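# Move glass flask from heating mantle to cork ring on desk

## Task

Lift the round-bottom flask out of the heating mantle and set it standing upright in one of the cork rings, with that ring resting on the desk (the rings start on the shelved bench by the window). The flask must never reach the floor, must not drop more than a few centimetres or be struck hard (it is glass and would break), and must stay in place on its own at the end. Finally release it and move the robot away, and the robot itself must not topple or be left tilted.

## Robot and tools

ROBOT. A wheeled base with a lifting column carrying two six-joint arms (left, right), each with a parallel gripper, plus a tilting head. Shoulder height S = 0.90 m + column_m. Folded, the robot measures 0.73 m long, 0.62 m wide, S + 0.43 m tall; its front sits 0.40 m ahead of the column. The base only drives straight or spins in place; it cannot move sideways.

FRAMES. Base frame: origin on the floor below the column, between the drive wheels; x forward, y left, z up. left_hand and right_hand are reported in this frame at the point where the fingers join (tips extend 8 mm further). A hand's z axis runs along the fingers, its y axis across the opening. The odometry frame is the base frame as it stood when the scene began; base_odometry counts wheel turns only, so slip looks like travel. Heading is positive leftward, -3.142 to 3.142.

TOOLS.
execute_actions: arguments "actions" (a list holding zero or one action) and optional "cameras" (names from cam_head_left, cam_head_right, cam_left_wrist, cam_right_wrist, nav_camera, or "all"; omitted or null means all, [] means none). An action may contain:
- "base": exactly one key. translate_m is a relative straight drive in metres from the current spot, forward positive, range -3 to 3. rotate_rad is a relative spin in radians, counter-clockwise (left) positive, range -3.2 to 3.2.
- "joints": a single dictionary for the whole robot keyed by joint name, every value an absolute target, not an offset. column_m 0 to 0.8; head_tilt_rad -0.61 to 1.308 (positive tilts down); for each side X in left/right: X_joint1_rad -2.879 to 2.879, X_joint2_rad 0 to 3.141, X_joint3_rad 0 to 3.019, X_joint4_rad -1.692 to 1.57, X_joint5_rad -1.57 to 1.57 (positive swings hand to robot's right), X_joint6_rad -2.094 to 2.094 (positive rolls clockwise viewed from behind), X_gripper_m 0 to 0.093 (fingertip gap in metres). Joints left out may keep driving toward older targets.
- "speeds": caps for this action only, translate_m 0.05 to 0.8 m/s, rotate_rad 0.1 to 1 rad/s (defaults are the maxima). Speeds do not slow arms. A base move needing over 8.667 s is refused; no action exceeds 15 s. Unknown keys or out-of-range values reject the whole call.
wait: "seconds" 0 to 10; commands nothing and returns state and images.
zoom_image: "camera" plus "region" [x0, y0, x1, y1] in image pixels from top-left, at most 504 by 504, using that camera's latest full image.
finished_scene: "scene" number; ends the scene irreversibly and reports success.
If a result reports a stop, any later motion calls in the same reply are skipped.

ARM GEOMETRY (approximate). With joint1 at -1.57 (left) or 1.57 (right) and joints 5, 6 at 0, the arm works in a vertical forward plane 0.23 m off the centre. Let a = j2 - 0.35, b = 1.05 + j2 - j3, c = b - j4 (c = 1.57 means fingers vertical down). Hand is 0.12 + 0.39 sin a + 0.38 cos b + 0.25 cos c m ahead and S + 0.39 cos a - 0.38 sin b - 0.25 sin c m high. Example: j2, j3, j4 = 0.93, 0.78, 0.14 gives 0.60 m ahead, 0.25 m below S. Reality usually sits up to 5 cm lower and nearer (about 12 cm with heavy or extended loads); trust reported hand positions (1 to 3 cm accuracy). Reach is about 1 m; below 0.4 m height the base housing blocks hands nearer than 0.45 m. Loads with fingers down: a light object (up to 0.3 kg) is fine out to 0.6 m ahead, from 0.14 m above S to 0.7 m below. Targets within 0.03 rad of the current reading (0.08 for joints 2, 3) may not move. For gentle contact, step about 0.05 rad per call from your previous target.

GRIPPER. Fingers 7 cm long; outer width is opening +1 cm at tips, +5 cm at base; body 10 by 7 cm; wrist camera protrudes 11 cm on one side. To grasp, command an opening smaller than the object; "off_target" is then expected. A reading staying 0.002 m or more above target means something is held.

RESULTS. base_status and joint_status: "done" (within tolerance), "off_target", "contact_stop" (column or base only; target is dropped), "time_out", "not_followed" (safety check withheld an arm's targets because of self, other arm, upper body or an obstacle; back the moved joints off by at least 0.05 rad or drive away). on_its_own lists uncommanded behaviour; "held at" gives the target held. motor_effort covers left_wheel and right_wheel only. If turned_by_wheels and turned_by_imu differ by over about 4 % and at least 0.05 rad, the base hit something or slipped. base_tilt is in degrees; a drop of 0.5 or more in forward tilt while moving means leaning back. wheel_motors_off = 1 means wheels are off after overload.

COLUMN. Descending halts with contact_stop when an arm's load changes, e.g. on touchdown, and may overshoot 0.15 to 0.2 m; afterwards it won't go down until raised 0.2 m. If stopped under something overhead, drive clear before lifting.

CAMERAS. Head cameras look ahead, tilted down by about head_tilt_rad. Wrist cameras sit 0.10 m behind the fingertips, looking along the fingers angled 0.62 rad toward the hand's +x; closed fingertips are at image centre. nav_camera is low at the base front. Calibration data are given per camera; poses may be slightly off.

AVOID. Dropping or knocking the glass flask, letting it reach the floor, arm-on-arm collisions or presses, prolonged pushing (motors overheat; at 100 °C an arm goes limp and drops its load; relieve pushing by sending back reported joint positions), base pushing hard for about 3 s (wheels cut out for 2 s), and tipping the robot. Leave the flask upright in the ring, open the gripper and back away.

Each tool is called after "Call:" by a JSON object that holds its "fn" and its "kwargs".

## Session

Call:
{"fn": "execute_actions", "kwargs": {"actions": [{"joints":{"head_tilt_rad":0.35}}]}}

Scene clock: 0.87 s.
base_odometry: x=+0.000 y=+0.000 heading=+0.000 (m, m, rad; odometry frame)
turned_by_wheels: +0.000 (rad since the last result)
turned_by_imu: +0.000 (rad since the last result)
base_tilt: forward=-0.2 right=-0.6 (deg)
base_status: not commanded
joint_positions: column_m=+0.556 head_tilt_rad=+0.369 left_joint1_rad=-1.559 left_joint2_rad=+0.895 left_joint3_rad=+0.394 left_joint4_rad=-0.922 left_joint5_rad=-0.015 left_joint6_rad=-0.001 left_gripper_m=+0.095 right_joint1_rad=+1.572 right_joint2_rad=+0.867 right_joint3_rad=+0.409 right_joint4_rad=-0.942 right_joint5_rad=-0.054 right_joint6_rad=-0.039 right_gripper_m=+0.094
joint_status: all done
wheel_motors_off: 0
motor_effort: left_wheel=+4(5) right_wheel=+3(3) (%)
left_hand: x=+0.1408 y=+0.2295 z=+1.2516 quat_wxyz=(+0.435, +0.002, -0.901, -0.010) (m; base frame)
right_hand: x=+0.1515 y=-0.2160 z=+1.2536 quat_wxyz=(+0.424, +0.007, -0.905, -0.033) (m; base frame)
pictures: cam_head_left, cam_head_right, cam_left_wrist, cam_right_wrist, nav_camera
camera_calibration (this result's frames):
cam_head_left: T_world_to_cam=[[0.129658, -0.991551, -0.00402175, 0.0403516], [-0.348868, -0.0418215, -0.936238, 1.46051], [0.928159, 0.122793, -0.351343, 0.423648], [0, 0, 0, 1]] pos_world=[0.111082, 0.0490703, 1.5164]
cam_head_right: T_world_to_cam=[[0.134934, -0.990833, -0.00650547, -0.0398881], [-0.342361, -0.0404604, -0.938697, 1.46257], [0.929829, 0.12889, -0.344682, 0.416352], [0, 0, 0, 1]] pos_world=[0.118972, -0.0340098, 1.51616]
cam_left_wrist: T_world_to_cam=[[-0.0160188, -0.999829, -0.00919821, 0.245169], [-0.047847, -0.00842233, 0.998819, -1.23432], [-0.998726, 0.01644, -0.0477039, 0.31968], [0, 0, 0, 1]] pos_world=[0.264141, 0.229476, 1.25037]
cam_right_wrist: T_world_to_cam=[[-0.0124612, -0.998393, -0.0552868, -0.143908], [-0.0677217, -0.0543214, 0.996224, -1.24616], [-0.997626, 0.0161583, -0.0669359, 0.364944], [0, 0, 0, 1]] pos_world=[0.277893, -0.217267, 1.25792]
Images, in order (width x height): cam_head_left 672x504, cam_head_right 672x504, cam_left_wrist 672x504, cam_right_wrist 672x504, nav_camera 672x504.

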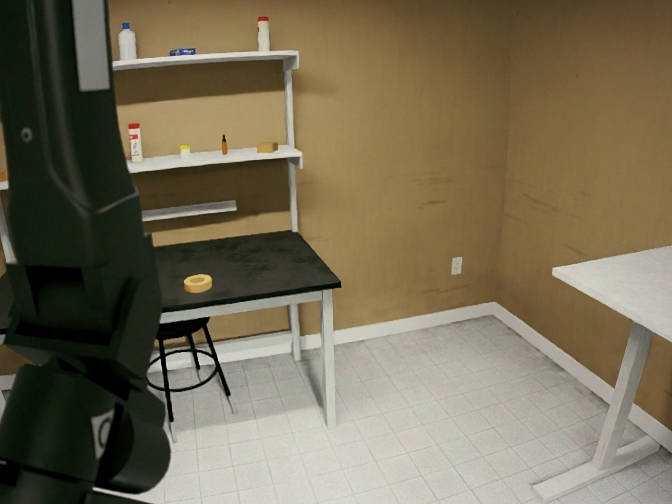

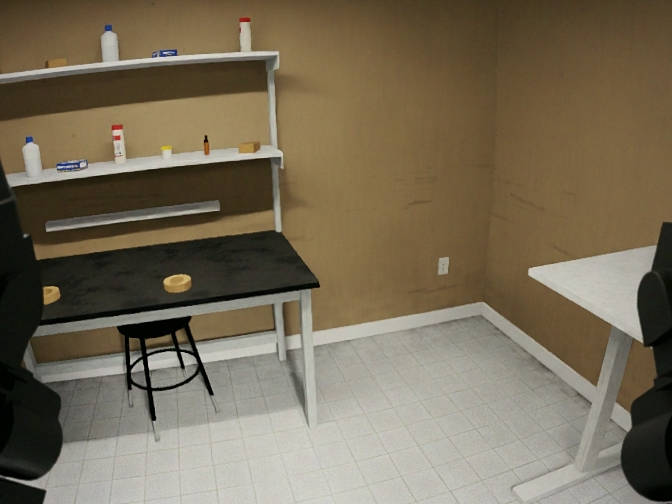

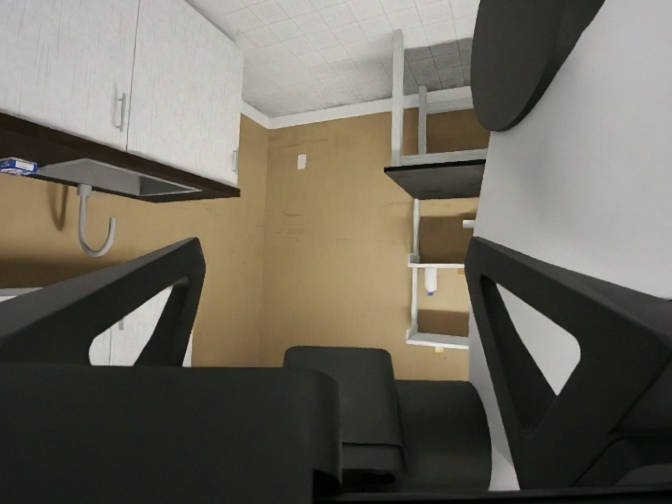

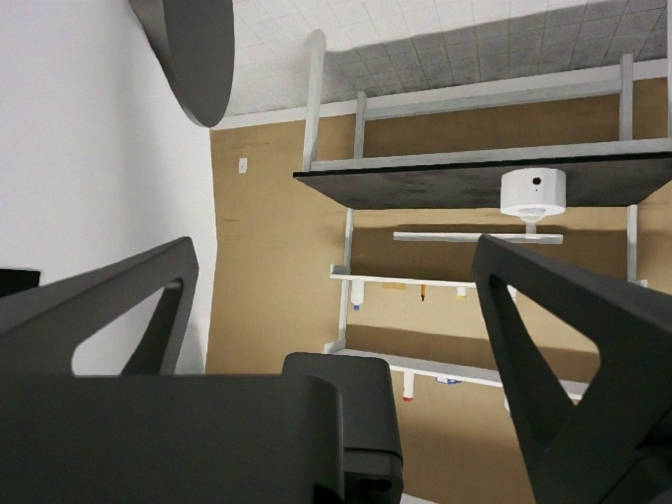

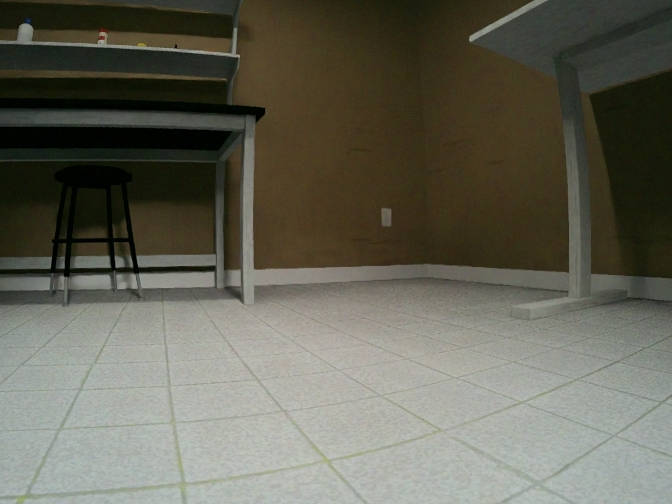

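Call:
{"fn": "execute_actions", "kwargs": {"actions": [{"base":{"rotate_rad":0.325},"joints":{"head_tilt_rad":0.85,"left_joint1_rad":-1.57,"left_joint2_rad":1.835,"left_joint3_rad":1.63,"left_joint4_rad":-0.29,"left_joint5_rad":0,"left_joint6_rad":-1.57,"left_gripper_m":0.06}}], "cameras": []}}

Call:
{"fn": "execute_actions", "kwargs": {"actions": [{"base":{"translate_m":1.2},"joints":{"column_m":0.54}}], "cameras": ["cam_head_right","cam_left_wrist","cam_right_wrist"]}}

Scene clock: 22.10 s.
base_odometry: x=+0.000 y=+0.000 heading=+0.324 (m, m, rad; odometry frame)
turned_by_wheels: +0.324 (rad since the last result)
turned_by_imu: +0.324 (rad since the last result)
base_tilt: forward=-0.1 right=-0.8 (deg)
base_status: done
joint_positions: column_m=+0.556 head_tilt_rad=+0.851 left_joint1_rad=-1.568 left_joint2_rad=+1.835 left_joint3_rad=+1.629 left_joint4_rad=-0.298 left_joint5_rad=-0.001 left_joint6_rad=-1.561 left_gripper_m=+0.060 right_joint1_rad=+1.572 right_joint2_rad=+0.867 right_joint3_rad=+0.409 right_joint4_rad=-0.942 right_joint5_rad=-0.054 right_joint6_rad=-0.039 right_gripper_m=+0.094
joint_status: all done
wheel_motors_off: 0
motor_effort: left_wheel=+0(31) right_wheel=+4(30) (%)
left_hand: x=+0.6314 y=+0.2271 z=+0.8806 quat_wxyz=(-0.008, +0.704, -0.710, +0.006) (m; base frame)
right_hand: x=+0.1515 y=-0.2160 z=+1.2536 quat_wxyz=(+0.424, +0.007, -0.905, -0.033) (m; base frame)
pictures: none
No camera images: the call's "cameras" was empty. Leave "cameras" out to get every camera's image.

Scene clock: 25.70 s.
base_odometry: x=+1.137 y=+0.383 heading=+0.324 (m, m, rad; odometry frame)
turned_by_wheels: +0.000 (rad since the last result)
turned_by_imu: +0.001 (rad since the last result)
base_tilt: forward=-0.2 right=-0.8 (deg)
base_status: done
joint_positions: column_m=+0.540 head_tilt_rad=+0.852 left_joint1_rad=-1.568 left_joint2_rad=+1.835 left_joint3_rad=+1.628 left_joint4_rad=-0.298 left_joint5_rad=-0.001 left_joint6_rad=-1.561 left_gripper_m=+0.060 right_joint1_rad=+1.572 right_joint2_rad=+0.867 right_joint3_rad=+0.410 right_joint4_rad=-0.942 right_joint5_rad=-0.054 right_joint6_rad=-0.039 right_gripper_m=+0.094
joint_status: all done
wheel_motors_off: 0
motor_effort: left_wheel=+1(48) right_wheel=+0(50) (%)
left_hand: x=+0.6310 y=+0.2271 z=+0.8648 quat_wxyz=(-0.008, +0.704, -0.710, +0.005) (m; base frame)
right_hand: x=+0.1521 y=-0.2160 z=+1.2377 quat_wxyz=(+0.423, +0.007, -0.905, -0.033) (m; base frame)
pictures: cam_head_right, cam_left_wrist, cam_right_wrist
camera_calibration (this result's frames):
cam_head_right: T_world_to_cam=[[0.116482, -0.990833, -0.0684226, 0.0554199], [-0.739121, -0.0404604, -0.672357, 1.0612], [0.663425, 0.12889, -0.737058, 1.02303], [0, 0, 0, 1]] pos_world=[0.0991954, -0.0340098, 1.47133]
cam_left_wrist: T_world_to_cam=[[0.999591, -0.0228015, 0.0172861, -0.638548], [-0.0286009, -0.813952, 0.580228, -0.291704], [0.000839957, -0.580485, -0.814271, 0.958661], [0, 0, 0, 1]] pos_world=[0.629138, 0.304495, 0.960903]
cam_right_wrist: T_world_to_cam=[[-0.0123992, -0.998393, -0.0553017, -0.144771], [-0.0688618, -0.0543221, 0.996146, -1.22999], [-0.997549, 0.0161596, -0.0680776, 0.365895], [0, 0, 0, 1]] pos_world=[0.278504, -0.217267, 1.24216]
Images, in order (width x height): cam_head_right 672x504, cam_left_wrist 672x504, cam_right_wrist 672x504.

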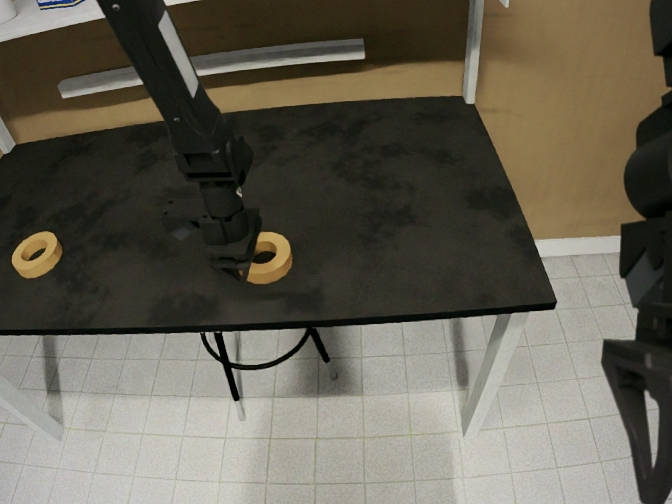

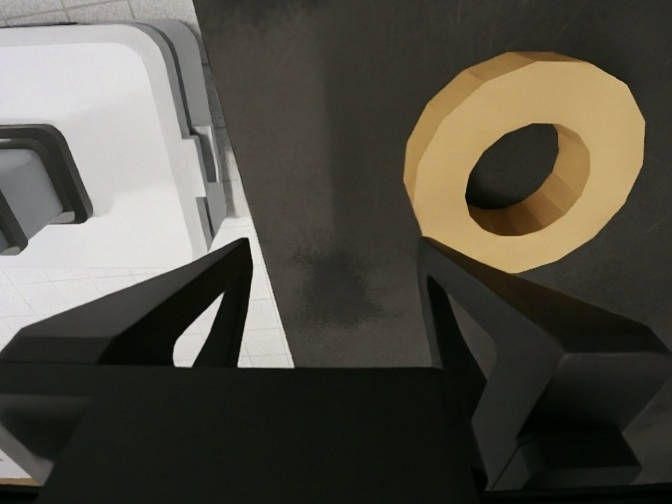

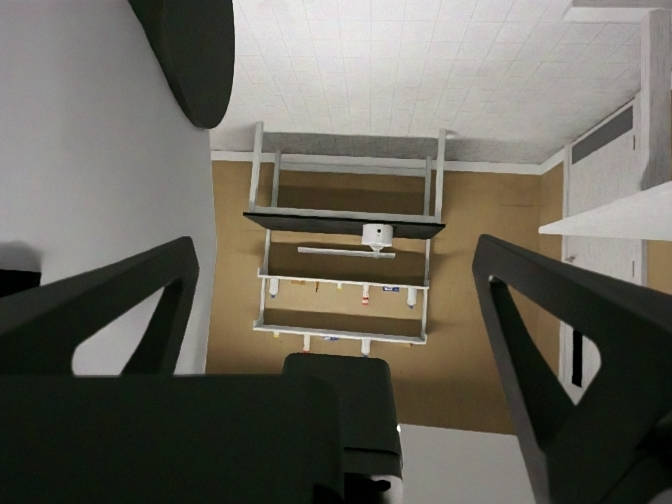

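Call:
{"fn": "execute_actions", "kwargs": {"actions": [{"base":{"translate_m":0.054},"joints":{"column_m":0.495}}], "cameras": ["cam_left_wrist"]}}

Scene clock: 32.70 s.
base_odometry: x=+1.189 y=+0.400 heading=+0.324 (m, m, rad; odometry frame)
turned_by_wheels: +0.000 (rad since the last result)
turned_by_imu: +0.000 (rad since the last result)
base_tilt: forward=-0.1 right=-0.7 (deg)
base_status: done
joint_positions: column_m=+0.495 head_tilt_rad=+0.852 left_joint1_rad=-1.568 left_joint2_rad=+1.835 left_joint3_rad=+1.628 left_joint4_rad=-0.298 left_joint5_rad=-0.001 left_joint6_rad=-1.561 left_gripper_m=+0.060 right_joint1_rad=+1.572 right_joint2_rad=+0.867 right_joint3_rad=+0.409 right_joint4_rad=-0.942 right_joint5_rad=-0.054 right_joint6_rad=-0.039 right_gripper_m=+0.094
joint_status: all done
wheel_motors_off: 0
motor_effort: left_wheel=+1(32) right_wheel=+0(31) (%)
left_hand: x=+0.6310 y=+0.2271 z=+0.8198 quat_wxyz=(-0.008, +0.704, -0.710, +0.005) (m; base frame)
right_hand: x=+0.1520 y=-0.2160 z=+1.1927 quat_wxyz=(+0.423, +0.007, -0.905, -0.033) (m; base frame)
pictures: cam_left_wrist
camera_calibration (this result's frames):
cam_left_wrist: T_world_to_cam=[[0.999591, -0.0228015, 0.0172861, -0.63777], [-0.0286009, -0.813952, 0.580228, -0.265595], [0.000839957, -0.580485, -0.814271, 0.922021], [0, 0, 0, 1]] pos_world=[0.629138, 0.304495, 0.915905]
Images, in order (width x height): cam_left_wrist 672x504.

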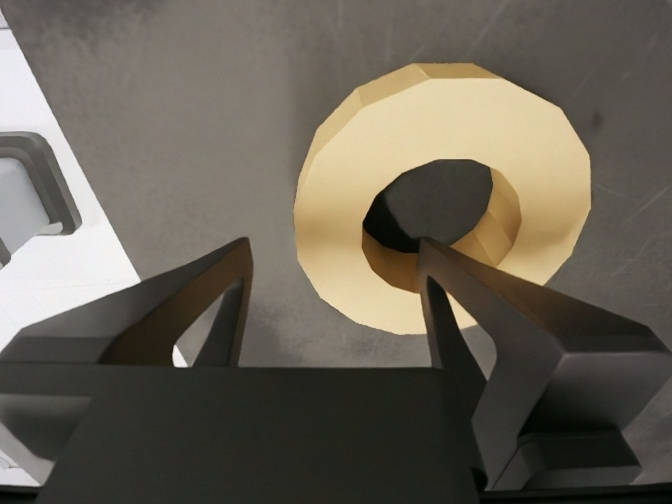

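Call:
{"fn": "execute_actions", "kwargs": {"actions": [{"joints":{"column_m":0.458}}], "cameras": []}}

Call:
{"fn": "execute_actions", "kwargs": {"actions": [{"joints":{"left_gripper_m":0.0}}], "cameras": ["cam_left_wrist"]}}

Scene clock: 39.50 s.
base_odometry: x=+1.189 y=+0.400 heading=+0.324 (m, m, rad; odometry frame)
turned_by_wheels: +0.000 (rad since the last result)
turned_by_imu: +0.000 (rad since the last result)
base_tilt: forward=-0.2 right=-0.6 (deg)
base_status: not commanded
joint_positions: column_m=+0.458 head_tilt_rad=+0.852 left_joint1_rad=-1.568 left_joint2_rad=+1.835 left_joint3_rad=+1.628 left_joint4_rad=-0.298 left_joint5_rad=-0.001 left_joint6_rad=-1.561 left_gripper_m=+0.060 right_joint1_rad=+1.572 right_joint2_rad=+0.867 right_joint3_rad=+0.409 right_joint4_rad=-0.942 right_joint5_rad=-0.054 right_joint6_rad=-0.039 right_gripper_m=+0.094
joint_status: all done
wheel_motors_off: 0
motor_effort: left_wheel=+0(0) right_wheel=+0(0) (%)
left_hand: x=+0.6310 y=+0.2271 z=+0.7828 quat_wxyz=(-0.008, +0.704, -0.710, +0.005) (m; base frame)
right_hand: x=+0.1520 y=-0.2160 z=+1.1557 quat_wxyz=(+0.423, +0.007, -0.905, -0.033) (m; base frame)
pictures: none
No camera images: the call's "cameras" was empty. Leave "cameras" out to get every camera's image.

Scene clock: 40.13 s.
base_odometry: x=+1.189 y=+0.400 heading=+0.324 (m, m, rad; odometry frame)
turned_by_wheels: +0.000 (rad since the last result)
turned_by_imu: +0.000 (rad since the last result)
base_tilt: forward=-0.2 right=-0.8 (deg)
base_status: not commanded
joint_positions: column_m=+0.458 head_tilt_rad=+0.852 left_joint1_rad=-1.568 left_joint2_rad=+1.835 left_joint3_rad=+1.628 left_joint4_rad=-0.298 left_joint5_rad=-0.001 left_joint6_rad=-1.562 left_gripper_m=+0.024 right_joint1_rad=+1.572 right_joint2_rad=+0.867 right_joint3_rad=+0.409 right_joint4_rad=-0.942 right_joint5_rad=-0.054 right_joint6_rad=-0.039 right_gripper_m=+0.094
joint_status: left_gripper_m off_target (ended at +0.024, target +0.000)
wheel_motors_off: 0
motor_effort: left_wheel=+0(1) right_wheel=+0(0) (%)
left_hand: x=+0.6310 y=+0.2271 z=+0.7828 quat_wxyz=(-0.008, +0.704, -0.710, +0.005) (m; base frame)
right_hand: x=+0.1520 y=-0.2160 z=+1.1557 quat_wxyz=(+0.423, +0.007, -0.905, -0.033) (m; base frame)
pictures: cam_left_wrist
camera_calibration (this result's frames):
cam_left_wrist: T_world_to_cam=[[0.999599, -0.0224201, 0.0172877, -0.637224], [-0.0282913, -0.813958, 0.580234, -0.244329], [0.00106254, -0.58049, -0.814266, 0.891756], [0, 0, 0, 1]] pos_world=[0.629108, 0.304495, 0.878911]
Images, in order (width x height): cam_left_wrist 672x504.

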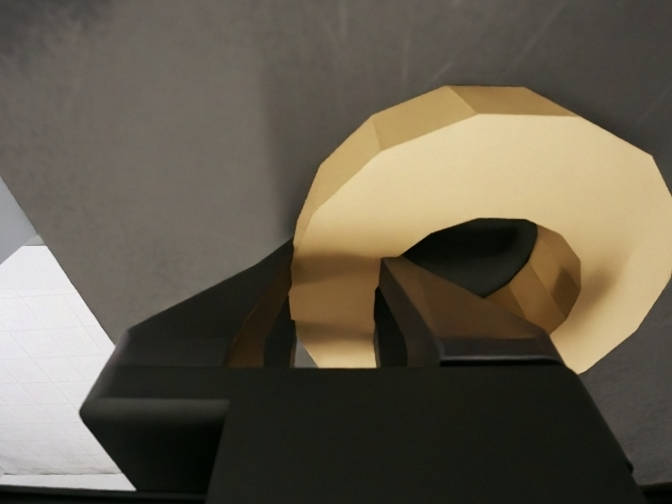

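Call:
{"fn": "execute_actions", "kwargs": {"actions": [{"joints":{"column_m":0.49}}], "cameras": []}}

Call:
{"fn": "execute_actions", "kwargs": {"actions": [{"base":{"translate_m":-0.6},"joints":{"column_m":0.62,"head_tilt_rad":0.5,"left_joint2_rad":1.39,"left_joint3_rad":1.29,"left_joint4_rad":-0.40}}], "cameras": []}}

Call:
{"fn": "execute_actions", "kwargs": {"actions": [{"base":{"rotate_rad":-2.8},"joints":{"column_m":0.72,"right_joint1_rad":1.57,"right_joint2_rad":1.39,"right_joint3_rad":1.29,"right_joint4_rad":-0.41,"right_joint5_rad":0,"right_joint6_rad":0,"right_gripper_m":0.08}}], "cameras": ["cam_head_right","cam_head_left","nav_camera"]}}

Scene clock: 66.53 s.
base_odometry: x=+1.189 y=+0.400 heading=+0.324 (m, m, rad; odometry frame)
turned_by_wheels: +0.000 (rad since the last result)
turned_by_imu: +0.000 (rad since the last result)
base_tilt: forward=-0.3 right=-0.7 (deg)
base_status: not commanded
joint_positions: column_m=+0.490 head_tilt_rad=+0.852 left_joint1_rad=-1.568 left_joint2_rad=+1.835 left_joint3_rad=+1.628 left_joint4_rad=-0.298 left_joint5_rad=-0.001 left_joint6_rad=-1.562 left_gripper_m=+0.024 right_joint1_rad=+1.572 right_joint2_rad=+0.867 right_joint3_rad=+0.409 right_joint4_rad=-0.942 right_joint5_rad=-0.054 right_joint6_rad=-0.039 right_gripper_m=+0.094
joint_status: all done
wheel_motors_off: 0
motor_effort: left_wheel=+0(1) right_wheel=+0(0) (%)
left_hand: x=+0.6310 y=+0.2271 z=+0.8147 quat_wxyz=(-0.008, +0.704, -0.710, +0.005) (m; base frame)
right_hand: x=+0.1520 y=-0.2160 z=+1.1876 quat_wxyz=(+0.423, +0.007, -0.905, -0.033) (m; base frame)
pictures: none
No camera images: the call's "cameras" was empty. Leave "cameras" out to get every camera's image.

Scene clock: 69.37 s.
base_odometry: x=+0.620 y=+0.209 heading=+0.324 (m, m, rad; odometry frame)
turned_by_wheels: +0.000 (rad since the last result)
turned_by_imu: +0.000 (rad since the last result)
base_tilt: forward=-0.1 right=-0.8 (deg)
base_status: done
joint_positions: column_m=+0.620 head_tilt_rad=+0.518 left_joint1_rad=-1.568 left_joint2_rad=+1.376 left_joint3_rad=+1.286 left_joint4_rad=-0.395 left_joint5_rad=-0.001 left_joint6_rad=-1.562 left_gripper_m=+0.024 right_joint1_rad=+1.572 right_joint2_rad=+0.866 right_joint3_rad=+0.407 right_joint4_rad=-0.942 right_joint5_rad=-0.054 right_joint6_rad=-0.039 right_gripper_m=+0.094
joint_status: all done
wheel_motors_off: 0
motor_effort: left_wheel=-3(34) right_wheel=-1(34) (%)
left_hand: x=+0.6237 y=+0.2266 z=+1.1279 quat_wxyz=(-0.015, +0.704, -0.709, +0.012) (m; base frame)
right_hand: x=+0.1507 y=-0.2160 z=+1.3181 quat_wxyz=(+0.424, +0.007, -0.905, -0.033) (m; base frame)
pictures: none
No camera images: the call's "cameras" was empty. Leave "cameras" out to get every camera's image.

Scene clock: 73.50 s.
base_odometry: x=+0.620 y=+0.209 heading=-2.475 (m, m, rad; odometry frame)
turned_by_wheels: -2.800 (rad since the last result)
turned_by_imu: -2.801 (rad since the last result)
base_tilt: forward=-0.1 right=-0.8 (deg)
base_status: done
joint_positions: column_m=+0.720 head_tilt_rad=+0.518 left_joint1_rad=-1.568 left_joint2_rad=+1.376 left_joint3_rad=+1.286 left_joint4_rad=-0.395 left_joint5_rad=-0.001 left_joint6_rad=-1.562 left_gripper_m=+0.024 right_joint1_rad=+1.571 right_joint2_rad=+1.389 right_joint3_rad=+1.289 right_joint4_rad=-0.412 right_joint5_rad=-0.002 right_joint6_rad=-0.009 right_gripper_m=+0.080
joint_status: all done
wheel_motors_off: 0
motor_effort: left_wheel=+2(50) right_wheel=-2(34) (%)
left_hand: x=+0.6236 y=+0.2262 z=+1.2277 quat_wxyz=(-0.015, +0.704, -0.710, +0.012) (m; base frame)
right_hand: x=+0.6158 y=-0.2248 z=+1.2218 quat_wxyz=(-0.005, +0.005, -1.000, -0.001) (m; base frame)
pictures: cam_head_left, cam_head_right, nav_camera
camera_calibration (this result's frames):
cam_head_left: T_world_to_cam=[[0.127633, -0.991551, -0.0231772, 0.0737903], [-0.483661, -0.0418215, -0.874256, 1.51519], [0.865899, 0.122793, -0.484912, 0.712288], [0, 0, 0, 1]] pos_world=[0.106653, 0.0490703, 1.67177]
cam_head_right: T_world_to_cam=[[0.132483, -0.990833, -0.0264149, -0.00473414], [-0.477589, -0.0404604, -0.877651, 1.51927], [0.868537, 0.12889, -0.478571, 0.704397], [0, 0, 0, 1]] pos_world=[0.11442, -0.0340098, 1.67037]
Images, in order (width x height): cam_head_left 672x504, cam_head_right 672x504, nav_camera 672x504.

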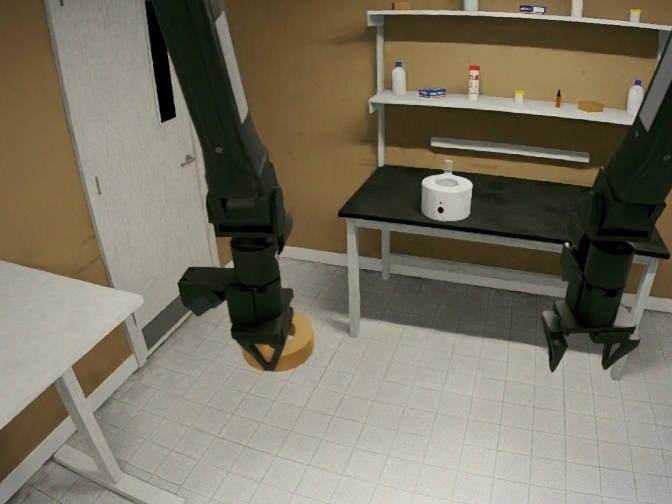

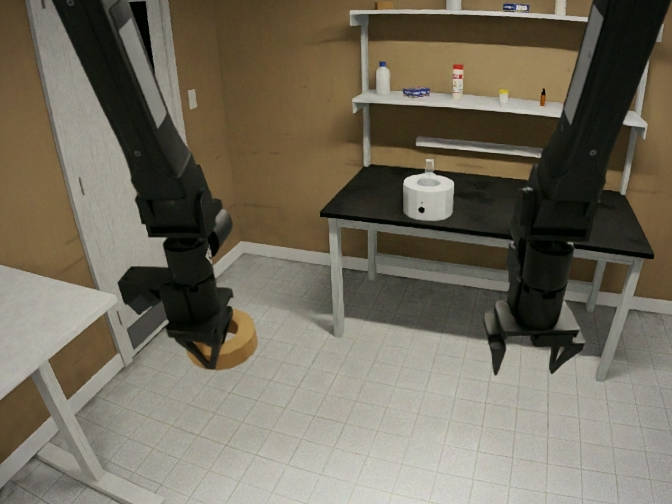

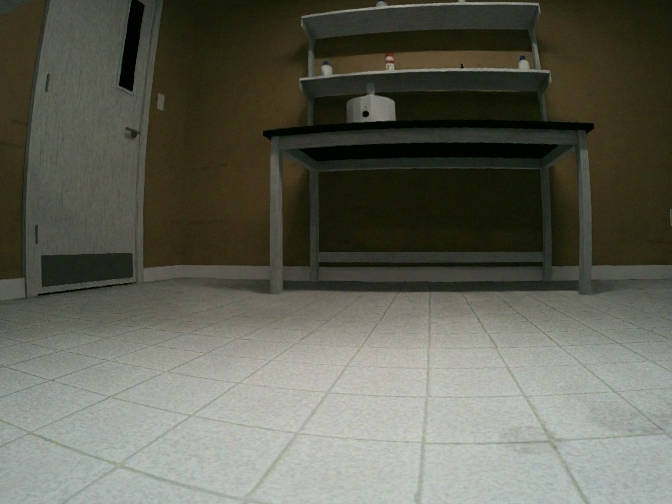

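Call:
{"fn": "execute_actions", "kwargs": {"actions": [{"base":{"rotate_rad":0.021},"joints":{"column_m":0.68}}], "cameras": []}}

Call:
{"fn": "execute_actions", "kwargs": {"actions": [{"base":{"translate_m":1.56},"joints":{"column_m":0.6,"head_tilt_rad":0.75}}], "cameras": ["cam_head_left","cam_right_wrist"]}}

Scene clock: 81.50 s.
base_odometry: x=+0.620 y=+0.209 heading=-2.454 (m, m, rad; odometry frame)
turned_by_wheels: +0.021 (rad since the last result)
turned_by_imu: +0.021 (rad since the last result)
base_tilt: forward=-0.1 right=-0.8 (deg)
base_status: done
joint_positions: column_m=+0.680 head_tilt_rad=+0.518 left_joint1_rad=-1.568 left_joint2_rad=+1.376 left_joint3_rad=+1.286 left_joint4_rad=-0.395 left_joint5_rad=-0.001 left_joint6_rad=-1.562 left_gripper_m=+0.024 right_joint1_rad=+1.572 right_joint2_rad=+1.389 right_joint3_rad=+1.288 right_joint4_rad=-0.412 right_joint5_rad=-0.002 right_joint6_rad=-0.009 right_gripper_m=+0.080
joint_status: all done
wheel_motors_off: 0
motor_effort: left_wheel=+0(17) right_wheel=+1(14) (%)
left_hand: x=+0.6236 y=+0.2266 z=+1.1879 quat_wxyz=(-0.015, +0.704, -0.709, +0.012) (m; base frame)
right_hand: x=+0.6154 y=-0.2246 z=+1.1818 quat_wxyz=(-0.005, +0.005, -1.000, -0.001) (m; base frame)
pictures: none
No camera images: the call's "cameras" was empty. Leave "cameras" out to get every camera's image.

Scene clock: 85.83 s.
base_odometry: x=-0.586 y=-0.781 heading=-2.455 (m, m, rad; odometry frame)
turned_by_wheels: -0.001 (rad since the last result)
turned_by_imu: +0.000 (rad since the last result)
base_tilt: forward=-0.1 right=-0.8 (deg)
base_status: done
joint_positions: column_m=+0.600 head_tilt_rad=+0.753 left_joint1_rad=-1.568 left_joint2_rad=+1.376 left_joint3_rad=+1.286 left_joint4_rad=-0.395 left_joint5_rad=-0.001 left_joint6_rad=-1.562 left_gripper_m=+0.024 right_joint1_rad=+1.572 right_joint2_rad=+1.389 right_joint3_rad=+1.285 right_joint4_rad=-0.412 right_joint5_rad=-0.002 right_joint6_rad=-0.009 right_gripper_m=+0.080
joint_status: all done
wheel_motors_off: 0
motor_effort: left_wheel=-1(47) right_wheel=+2(51) (%)
left_hand: x=+0.6236 y=+0.2266 z=+1.1079 quat_wxyz=(-0.015, +0.704, -0.709, +0.012) (m; base frame)
right_hand: x=+0.6134 y=-0.2246 z=+1.1012 quat_wxyz=(-0.003, +0.005, -1.000, -0.001) (m; base frame)
pictures: cam_head_left, cam_right_wrist
camera_calibration (this result's frames):
cam_head_left: T_world_to_cam=[[0.118717, -0.991551, -0.0522835, 0.117622], [-0.674087, -0.0418215, -0.737467, 1.20297], [0.729049, 0.122793, -0.673356, 0.959883], [0, 0, 0, 1]] pos_world=[0.0971395, 0.0490703, 1.53964]
cam_right_wrist: T_world_to_cam=[[0.00354434, -0.999976, 0.00597657, -0.232771], [-0.81338, 0.000593884, 0.581732, -0.137459], [-0.581721, -0.00692308, -0.813359, 1.37733], [0, 0, 0, 1]] pos_world=[0.690242, -0.223149, 1.20162]
Images, in order (width x height): cam_head_left 672x504, cam_right_wrist 672x504.

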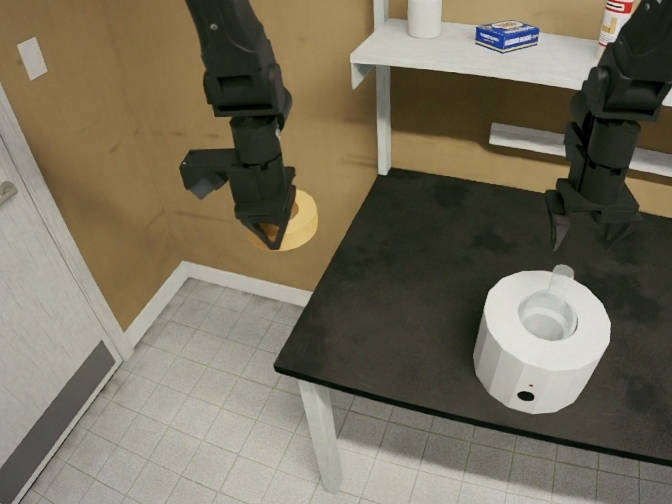

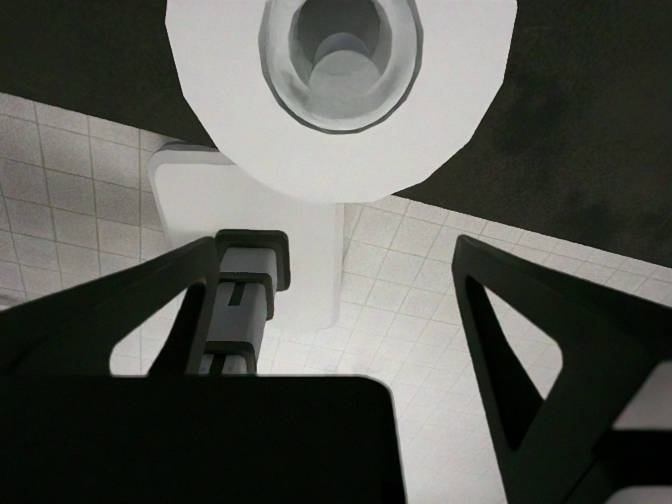

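Call:
{"fn": "execute_actions", "kwargs": {"actions": [{"base":{"translate_m":0.036},"joints":{"column_m":0.52}}], "cameras": ["cam_right_wrist"]}}

Scene clock: 92.33 s.
base_odometry: x=-0.614 y=-0.803 heading=-2.456 (m, m, rad; odometry frame)
turned_by_wheels: +0.000 (rad since the last result)
turned_by_imu: +0.000 (rad since the last result)
base_tilt: forward=-0.1 right=-0.8 (deg)
base_status: done
joint_positions: column_m=+0.520 head_tilt_rad=+0.753 left_joint1_rad=-1.568 left_joint2_rad=+1.377 left_joint3_rad=+1.287 left_joint4_rad=-0.395 left_joint5_rad=-0.001 left_joint6_rad=-1.562 left_gripper_m=+0.024 right_joint1_rad=+1.572 right_joint2_rad=+1.389 right_joint3_rad=+1.285 right_joint4_rad=-0.412 right_joint5_rad=-0.002 right_joint6_rad=-0.009 right_gripper_m=+0.080
joint_status: all done
wheel_motors_off: 0
motor_effort: left_wheel=-1(34) right_wheel=+1(33) (%)
left_hand: x=+0.6237 y=+0.2266 z=+1.0276 quat_wxyz=(-0.015, +0.704, -0.709, +0.012) (m; base frame)
right_hand: x=+0.6136 y=-0.2246 z=+1.0213 quat_wxyz=(-0.004, +0.005, -1.000, -0.001) (m; base frame)
pictures: cam_right_wrist
camera_calibration (this result's frames):
cam_right_wrist: T_world_to_cam=[[0.00354176, -0.999976, 0.00597776, -0.232294], [-0.813602, 0.000594025, 0.581421, -0.0903181], [-0.581411, -0.00692277, -0.813581, 1.31248], [0, 0, 0, 1]] pos_world=[0.69043, -0.223149, 1.12171]
Images, in order (width x height): cam_right_wrist 672x504.

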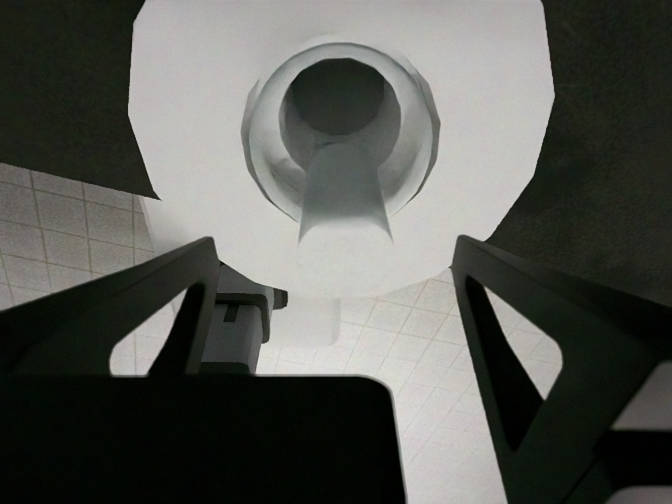

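Call:
{"fn": "execute_actions", "kwargs": {"actions": [{"joints":{"column_m":0.478}}], "cameras": []}}

Call:
{"fn": "execute_actions", "kwargs": {"actions": [{"joints":{"right_gripper_m":0.0}}], "cameras": []}}

Call:
{"fn": "execute_actions", "kwargs": {"actions": [{"joints":{"column_m":0.6}}], "cameras": ["cam_head_left","cam_right_wrist"]}}

Scene clock: 101.13 s.
base_odometry: x=-0.614 y=-0.803 heading=-2.456 (m, m, rad; odometry frame)
turned_by_wheels: +0.000 (rad since the last result)
turned_by_imu: +0.000 (rad since the last result)
base_tilt: forward=+0.0 right=-0.8 (deg)
base_status: not commanded
joint_positions: column_m=+0.478 head_tilt_rad=+0.753 left_joint1_rad=-1.568 left_joint2_rad=+1.377 left_joint3_rad=+1.287 left_joint4_rad=-0.395 left_joint5_rad=-0.001 left_joint6_rad=-1.562 left_gripper_m=+0.024 right_joint1_rad=+1.572 right_joint2_rad=+1.389 right_joint3_rad=+1.285 right_joint4_rad=-0.412 right_joint5_rad=-0.002 right_joint6_rad=-0.009 right_gripper_m=+0.080
joint_status: all done
wheel_motors_off: 0
motor_effort: left_wheel=-1(2) right_wheel=+1(2) (%)
left_hand: x=+0.6237 y=+0.2266 z=+0.9856 quat_wxyz=(-0.015, +0.704, -0.709, +0.012) (m; base frame)
right_hand: x=+0.6136 y=-0.2246 z=+0.9793 quat_wxyz=(-0.004, +0.005, -1.000, -0.001) (m; base frame)
pictures: none
No camera images: the call's "cameras" was empty. Leave "cameras" out to get every camera's image.

Scene clock: 101.80 s.
base_odometry: x=-0.614 y=-0.803 heading=-2.456 (m, m, rad; odometry frame)
turned_by_wheels: +0.000 (rad since the last result)
turned_by_imu: +0.000 (rad since the last result)
base_tilt: forward=+0.0 right=-0.9 (deg)
base_status: not commanded
joint_positions: column_m=+0.478 head_tilt_rad=+0.753 left_joint1_rad=-1.568 left_joint2_rad=+1.377 left_joint3_rad=+1.287 left_joint4_rad=-0.395 left_joint5_rad=-0.001 left_joint6_rad=-1.562 left_gripper_m=+0.024 right_joint1_rad=+1.572 right_joint2_rad=+1.389 right_joint3_rad=+1.285 right_joint4_rad=-0.412 right_joint5_rad=+0.002 right_joint6_rad=-0.009 right_gripper_m=+0.033
joint_status: right_gripper_m off_target (ended at +0.033, target +0.000)
wheel_motors_off: 0
motor_effort: left_wheel=-1(1) right_wheel=+2(2) (%)
left_hand: x=+0.6237 y=+0.2266 z=+0.9856 quat_wxyz=(-0.015, +0.704, -0.709, +0.012) (m; base frame)
right_hand: x=+0.6136 y=-0.2252 z=+0.9793 quat_wxyz=(-0.004, +0.005, -1.000, +0.001) (m; base frame)
pictures: none
No camera images: the call's "cameras" was empty. Leave "cameras" out to get every camera's image.

Scene clock: 103.97 s.
base_odometry: x=-0.614 y=-0.803 heading=-2.456 (m, m, rad; odometry frame)
turned_by_wheels: +0.000 (rad since the last result)
turned_by_imu: +0.000 (rad since the last result)
base_tilt: forward=-0.2 right=-0.8 (deg)
base_status: not commanded
joint_positions: column_m=+0.600 head_tilt_rad=+0.753 left_joint1_rad=-1.568 left_joint2_rad=+1.377 left_joint3_rad=+1.287 left_joint4_rad=-0.395 left_joint5_rad=-0.001 left_joint6_rad=-1.562 left_gripper_m=+0.024 right_joint1_rad=+1.572 right_joint2_rad=+1.389 right_joint3_rad=+1.285 right_joint4_rad=-0.412 right_joint5_rad=+0.002 right_joint6_rad=-0.009 right_gripper_m=+0.033
joint_status: all done
wheel_motors_off: 0
motor_effort: left_wheel=-3(1) right_wheel=+2(2) (%)
left_hand: x=+0.6236 y=+0.2266 z=+1.1073 quat_wxyz=(-0.015, +0.704, -0.709, +0.012) (m; base frame)
right_hand: x=+0.6134 y=-0.2252 z=+1.1010 quat_wxyz=(-0.003, +0.005, -1.000, +0.001) (m; base frame)
pictures: cam_head_left, cam_right_wrist
camera_calibration (this result's frames):
cam_head_left: T_world_to_cam=[[0.118714, -0.991551, -0.0522904, 0.117627], [-0.67413, -0.0418215, -0.737428, 1.20283], [0.72901, 0.122793, -0.673399, 0.959878], [0, 0, 0, 1]] pos_world=[0.0971368, 0.0490703, 1.53953]
cam_right_wrist: T_world_to_cam=[[0.00313708, -0.999947, 0.00978852, -0.237367], [-0.81338, 0.00314274, 0.581724, -0.136676], [-0.581724, -0.00978671, -0.813328, 1.3765], [0, 0, 0, 1]] pos_world=[0.690316, -0.223453, 1.20138]
Images, in order (width x height): cam_head_left 672x504, cam_right_wrist 672x504.

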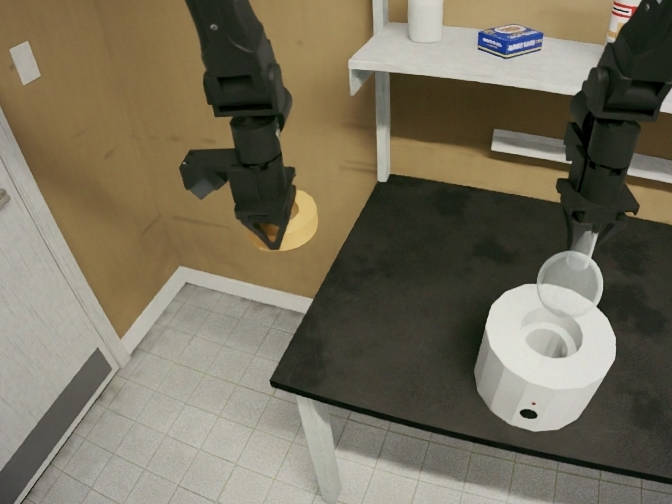

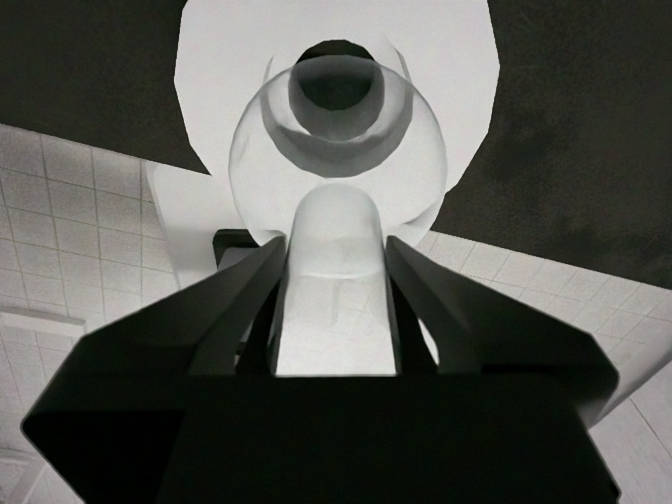

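Call:
{"fn": "execute_actions", "kwargs": {"actions": [{"base":{"translate_m":-1.61},"joints":{"column_m":0.72}}], "cameras": []}}

Call:
{"fn": "execute_actions", "kwargs": {"actions": [{"base":{"rotate_rad":0.99},"joints":{"left_joint2_rad":1.835,"left_joint3_rad":1.63,"left_joint4_rad":-0.29,"head_tilt_rad":0.7}}], "cameras": ["cam_head_left","cam_head_right","nav_camera"]}}

Scene clock: 113.00 s.
base_odometry: x=+0.632 y=+0.216 heading=-2.457 (m, m, rad; odometry frame)
turned_by_wheels: -0.001 (rad since the last result)
turned_by_imu: -0.001 (rad since the last result)
base_tilt: forward=-0.3 right=-0.9 (deg)
base_status: done
joint_positions: column_m=+0.720 head_tilt_rad=+0.753 left_joint1_rad=-1.568 left_joint2_rad=+1.377 left_joint3_rad=+1.287 left_joint4_rad=-0.395 left_joint5_rad=-0.001 left_joint6_rad=-1.562 left_gripper_m=+0.024 right_joint1_rad=+1.572 right_joint2_rad=+1.390 right_joint3_rad=+1.280 right_joint4_rad=-0.412 right_joint5_rad=+0.002 right_joint6_rad=-0.009 right_gripper_m=+0.033
joint_status: all done
wheel_motors_off: 0
motor_effort: left_wheel=-1(51) right_wheel=+1(47) (%)
left_hand: x=+0.6236 y=+0.2266 z=+1.2273 quat_wxyz=(-0.015, +0.704, -0.709, +0.012) (m; base frame)
right_hand: x=+0.6105 y=-0.2252 z=+1.2201 quat_wxyz=(-0.001, +0.005, -1.000, +0.000) (m; base frame)
pictures: none
No camera images: the call's "cameras" was empty. Leave "cameras" out to get every camera's image.

Scene clock: 115.30 s.
base_odometry: x=+0.632 y=+0.216 heading=-1.467 (m, m, rad; odometry frame)
turned_by_wheels: +0.989 (rad since the last result)
turned_by_imu: +0.988 (rad since the last result)
base_tilt: forward=-0.2 right=-0.9 (deg)
base_status: done
joint_positions: column_m=+0.720 head_tilt_rad=+0.717 left_joint1_rad=-1.562 left_joint2_rad=+1.849 left_joint3_rad=+1.625 left_joint4_rad=-0.293 left_joint5_rad=-0.001 left_joint6_rad=-1.562 left_gripper_m=+0.024 right_joint1_rad=+1.571 right_joint2_rad=+1.390 right_joint3_rad=+1.280 right_joint4_rad=-0.412 right_joint5_rad=+0.001 right_joint6_rad=-0.009 right_gripper_m=+0.033
joint_status: all done
wheel_motors_off: 0
motor_effort: left_wheel=-2(43) right_wheel=+2(46) (%)
left_hand: x=+0.6219 y=+0.2318 z=+1.0374 quat_wxyz=(-0.005, +0.706, -0.709, -0.001) (m; base frame)
right_hand: x=+0.6105 y=-0.2258 z=+1.2201 quat_wxyz=(-0.001, +0.004, -1.000, +0.001) (m; base frame)
pictures: cam_head_left, cam_head_right, nav_camera
camera_calibration (this result's frames):
cam_head_left: T_world_to_cam=[[0.120529, -0.991551, -0.0479572, 0.116419], [-0.646983, -0.0418215, -0.761356, 1.33078], [0.752918, 0.122793, -0.646558, 0.993701], [0, 0, 0, 1]] pos_world=[0.0987859, 0.0490703, 1.66127]
cam_head_right: T_world_to_cam=[[0.124644, -0.990833, -0.0520902, 0.0394583], [-0.641703, -0.0404604, -0.765885, 1.33683], [0.756757, 0.12889, -0.640864, 0.986853], [0, 0, 0, 1]] pos_world=[0.106123, -0.0340098, 1.65835]
Images, in order (width x height): cam_head_left 672x504, cam_head_right 672x504, nav_camera 672x504.

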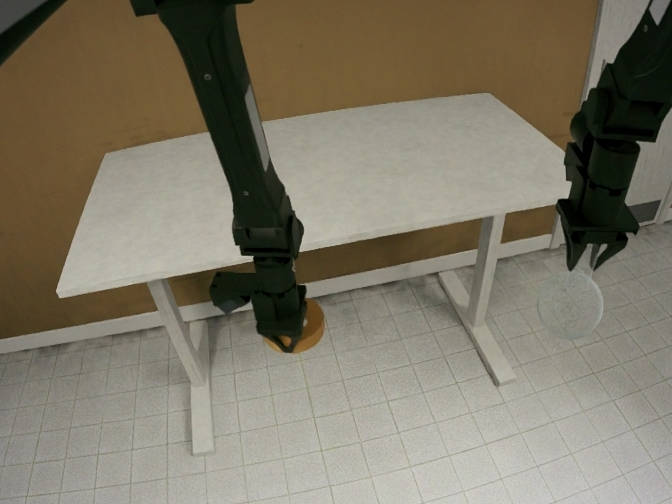

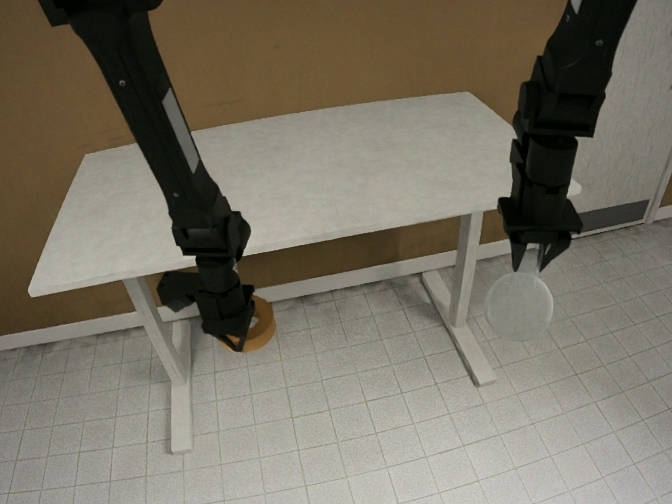

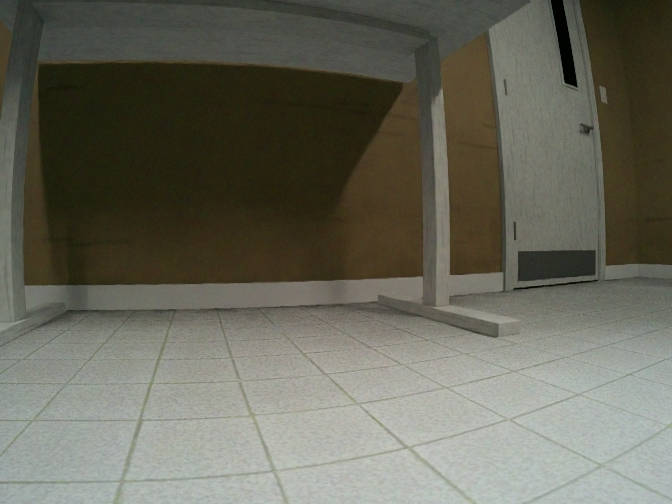

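Call:
{"fn": "execute_actions", "kwargs": {"actions": [{"base":{"translate_m":0.55},"joints":{"column_m":0.70,"head_tilt_rad":0.85}}], "cameras": []}}

Call:
{"fn": "execute_actions", "kwargs": {"actions": [{"joints":{"column_m":0.66}}], "cameras": ["cam_head_left","cam_left_wrist"]}}

Scene clock: 125.27 s.
base_odometry: x=+0.689 y=-0.331 heading=-1.467 (m, m, rad; odometry frame)
turned_by_wheels: +0.000 (rad since the last result)
turned_by_imu: +0.001 (rad since the last result)
base_tilt: forward=-0.2 right=-0.7 (deg)
base_status: done
joint_positions: column_m=+0.700 head_tilt_rad=+0.852 left_joint1_rad=-1.562 left_joint2_rad=+1.848 left_joint3_rad=+1.626 left_joint4_rad=-0.293 left_joint5_rad=-0.001 left_joint6_rad=-1.562 left_gripper_m=+0.024 right_joint1_rad=+1.571 right_joint2_rad=+1.391 right_joint3_rad=+1.281 right_joint4_rad=-0.412 right_joint5_rad=+0.001 right_joint6_rad=-0.009 right_gripper_m=+0.033
joint_status: all done
wheel_motors_off: 0
motor_effort: left_wheel=+0(48) right_wheel=+0(52) (%)
left_hand: x=+0.6230 y=+0.2315 z=+1.0180 quat_wxyz=(-0.006, +0.706, -0.709, +0.000) (m; base frame)
right_hand: x=+0.6105 y=-0.2258 z=+1.1999 quat_wxyz=(-0.001, +0.004, -1.000, +0.001) (m; base frame)
pictures: none
No camera images: the call's "cameras" was empty. Leave "cameras" out to get every camera's image.

Scene clock: 126.37 s.
base_odometry: x=+0.689 y=-0.331 heading=-1.467 (m, m, rad; odometry frame)
turned_by_wheels: +0.000 (rad since the last result)
turned_by_imu: +0.000 (rad since the last result)
base_tilt: forward=-0.1 right=-0.9 (deg)
base_status: not commanded
joint_positions: column_m=+0.660 head_tilt_rad=+0.852 left_joint1_rad=-1.562 left_joint2_rad=+1.848 left_joint3_rad=+1.626 left_joint4_rad=-0.293 left_joint5_rad=-0.001 left_joint6_rad=-1.562 left_gripper_m=+0.024 right_joint1_rad=+1.571 right_joint2_rad=+1.391 right_joint3_rad=+1.281 right_joint4_rad=-0.412 right_joint5_rad=+0.001 right_joint6_rad=-0.009 right_gripper_m=+0.033
joint_status: all done
wheel_motors_off: 0
motor_effort: left_wheel=+1(1) right_wheel=+0(0) (%)
left_hand: x=+0.6230 y=+0.2315 z=+0.9780 quat_wxyz=(-0.006, +0.706, -0.709, +0.000) (m; base frame)
right_hand: x=+0.6105 y=-0.2258 z=+1.1599 quat_wxyz=(-0.001, +0.004, -1.000, +0.001) (m; base frame)
pictures: cam_head_left, cam_left_wrist
camera_calibration (this result's frames):
cam_head_left: T_world_to_cam=[[0.11296, -0.991551, -0.0637751, 0.139962], [-0.743758, -0.0418215, -0.667139, 1.13494], [0.658835, 0.122793, -0.742198, 1.11711], [0, 0, 0, 1]] pos_world=[0.0923172, 0.0490703, 1.5952]
cam_left_wrist: T_world_to_cam=[[0.999795, -0.0191827, 0.00651872, -0.622886], [-0.0194297, -0.816662, 0.57679, -0.35576], [-0.00574081, -0.576798, -0.816867, 1.05917], [0, 0, 0, 1]] pos_world=[0.621926, 0.308443, 1.07446]
Images, in order (width x height): cam_head_left 672x504, cam_left_wrist 672x504.

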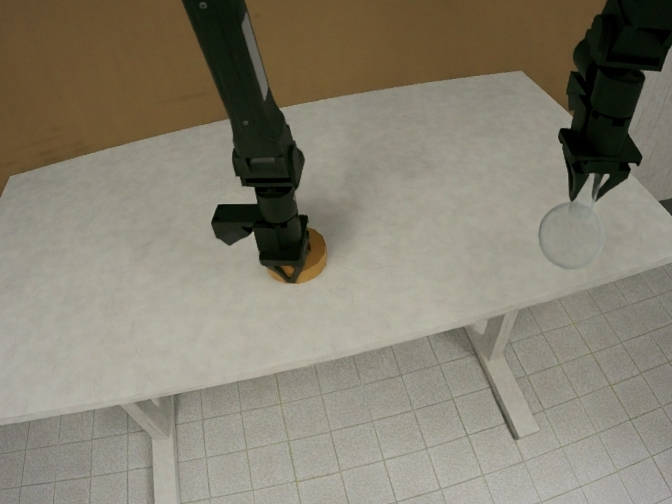

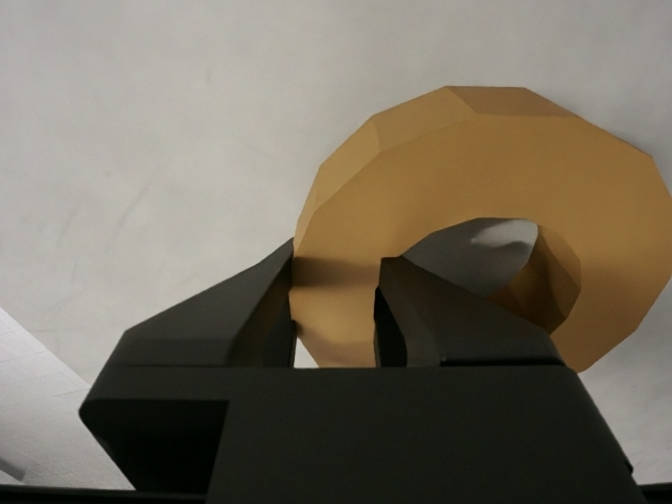

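Call:
{"fn": "execute_actions", "kwargs": {"actions": [{"joints":{"column_m":0.647}}], "cameras": []}}

Scene clock: 129.73 s.
base_odometry: x=+0.689 y=-0.331 heading=-1.467 (m, m, rad; odometry frame)
turned_by_wheels: +0.000 (rad since the last result)
turned_by_imu: +0.000 (rad since the last result)
base_tilt: forward=-0.3 right=-0.9 (deg)
base_status: not commanded
joint_positions: column_m=+0.647 head_tilt_rad=+0.852 left_joint1_rad=-1.562 left_joint2_rad=+1.838 left_joint3_rad=+1.624 left_joint4_rad=-0.294 left_joint5_rad=-0.001 left_joint6_rad=-1.562 left_gripper_m=+0.024 right_joint1_rad=+1.571 right_joint2_rad=+1.391 right_joint3_rad=+1.280 right_joint4_rad=-0.412 right_joint5_rad=+0.001 right_joint6_rad=-0.009 right_gripper_m=+0.033
joint_status: all done
wheel_motors_off: 0
motor_effort: left_wheel=+2(2) right_wheel=+0(1) (%)
left_hand: x=+0.6280 y=+0.2315 z=+0.9702 quat_wxyz=(-0.009, +0.706, -0.709, +0.003) (m; base frame)
right_hand: x=+0.6102 y=-0.2258 z=+1.1469 quat_wxyz=(-0.001, +0.004, -1.000, +0.001) (m; base frame)
pictures: none
No camera images: the call's "cameras" was empty. Leave "cameras" out to get every camera's image.


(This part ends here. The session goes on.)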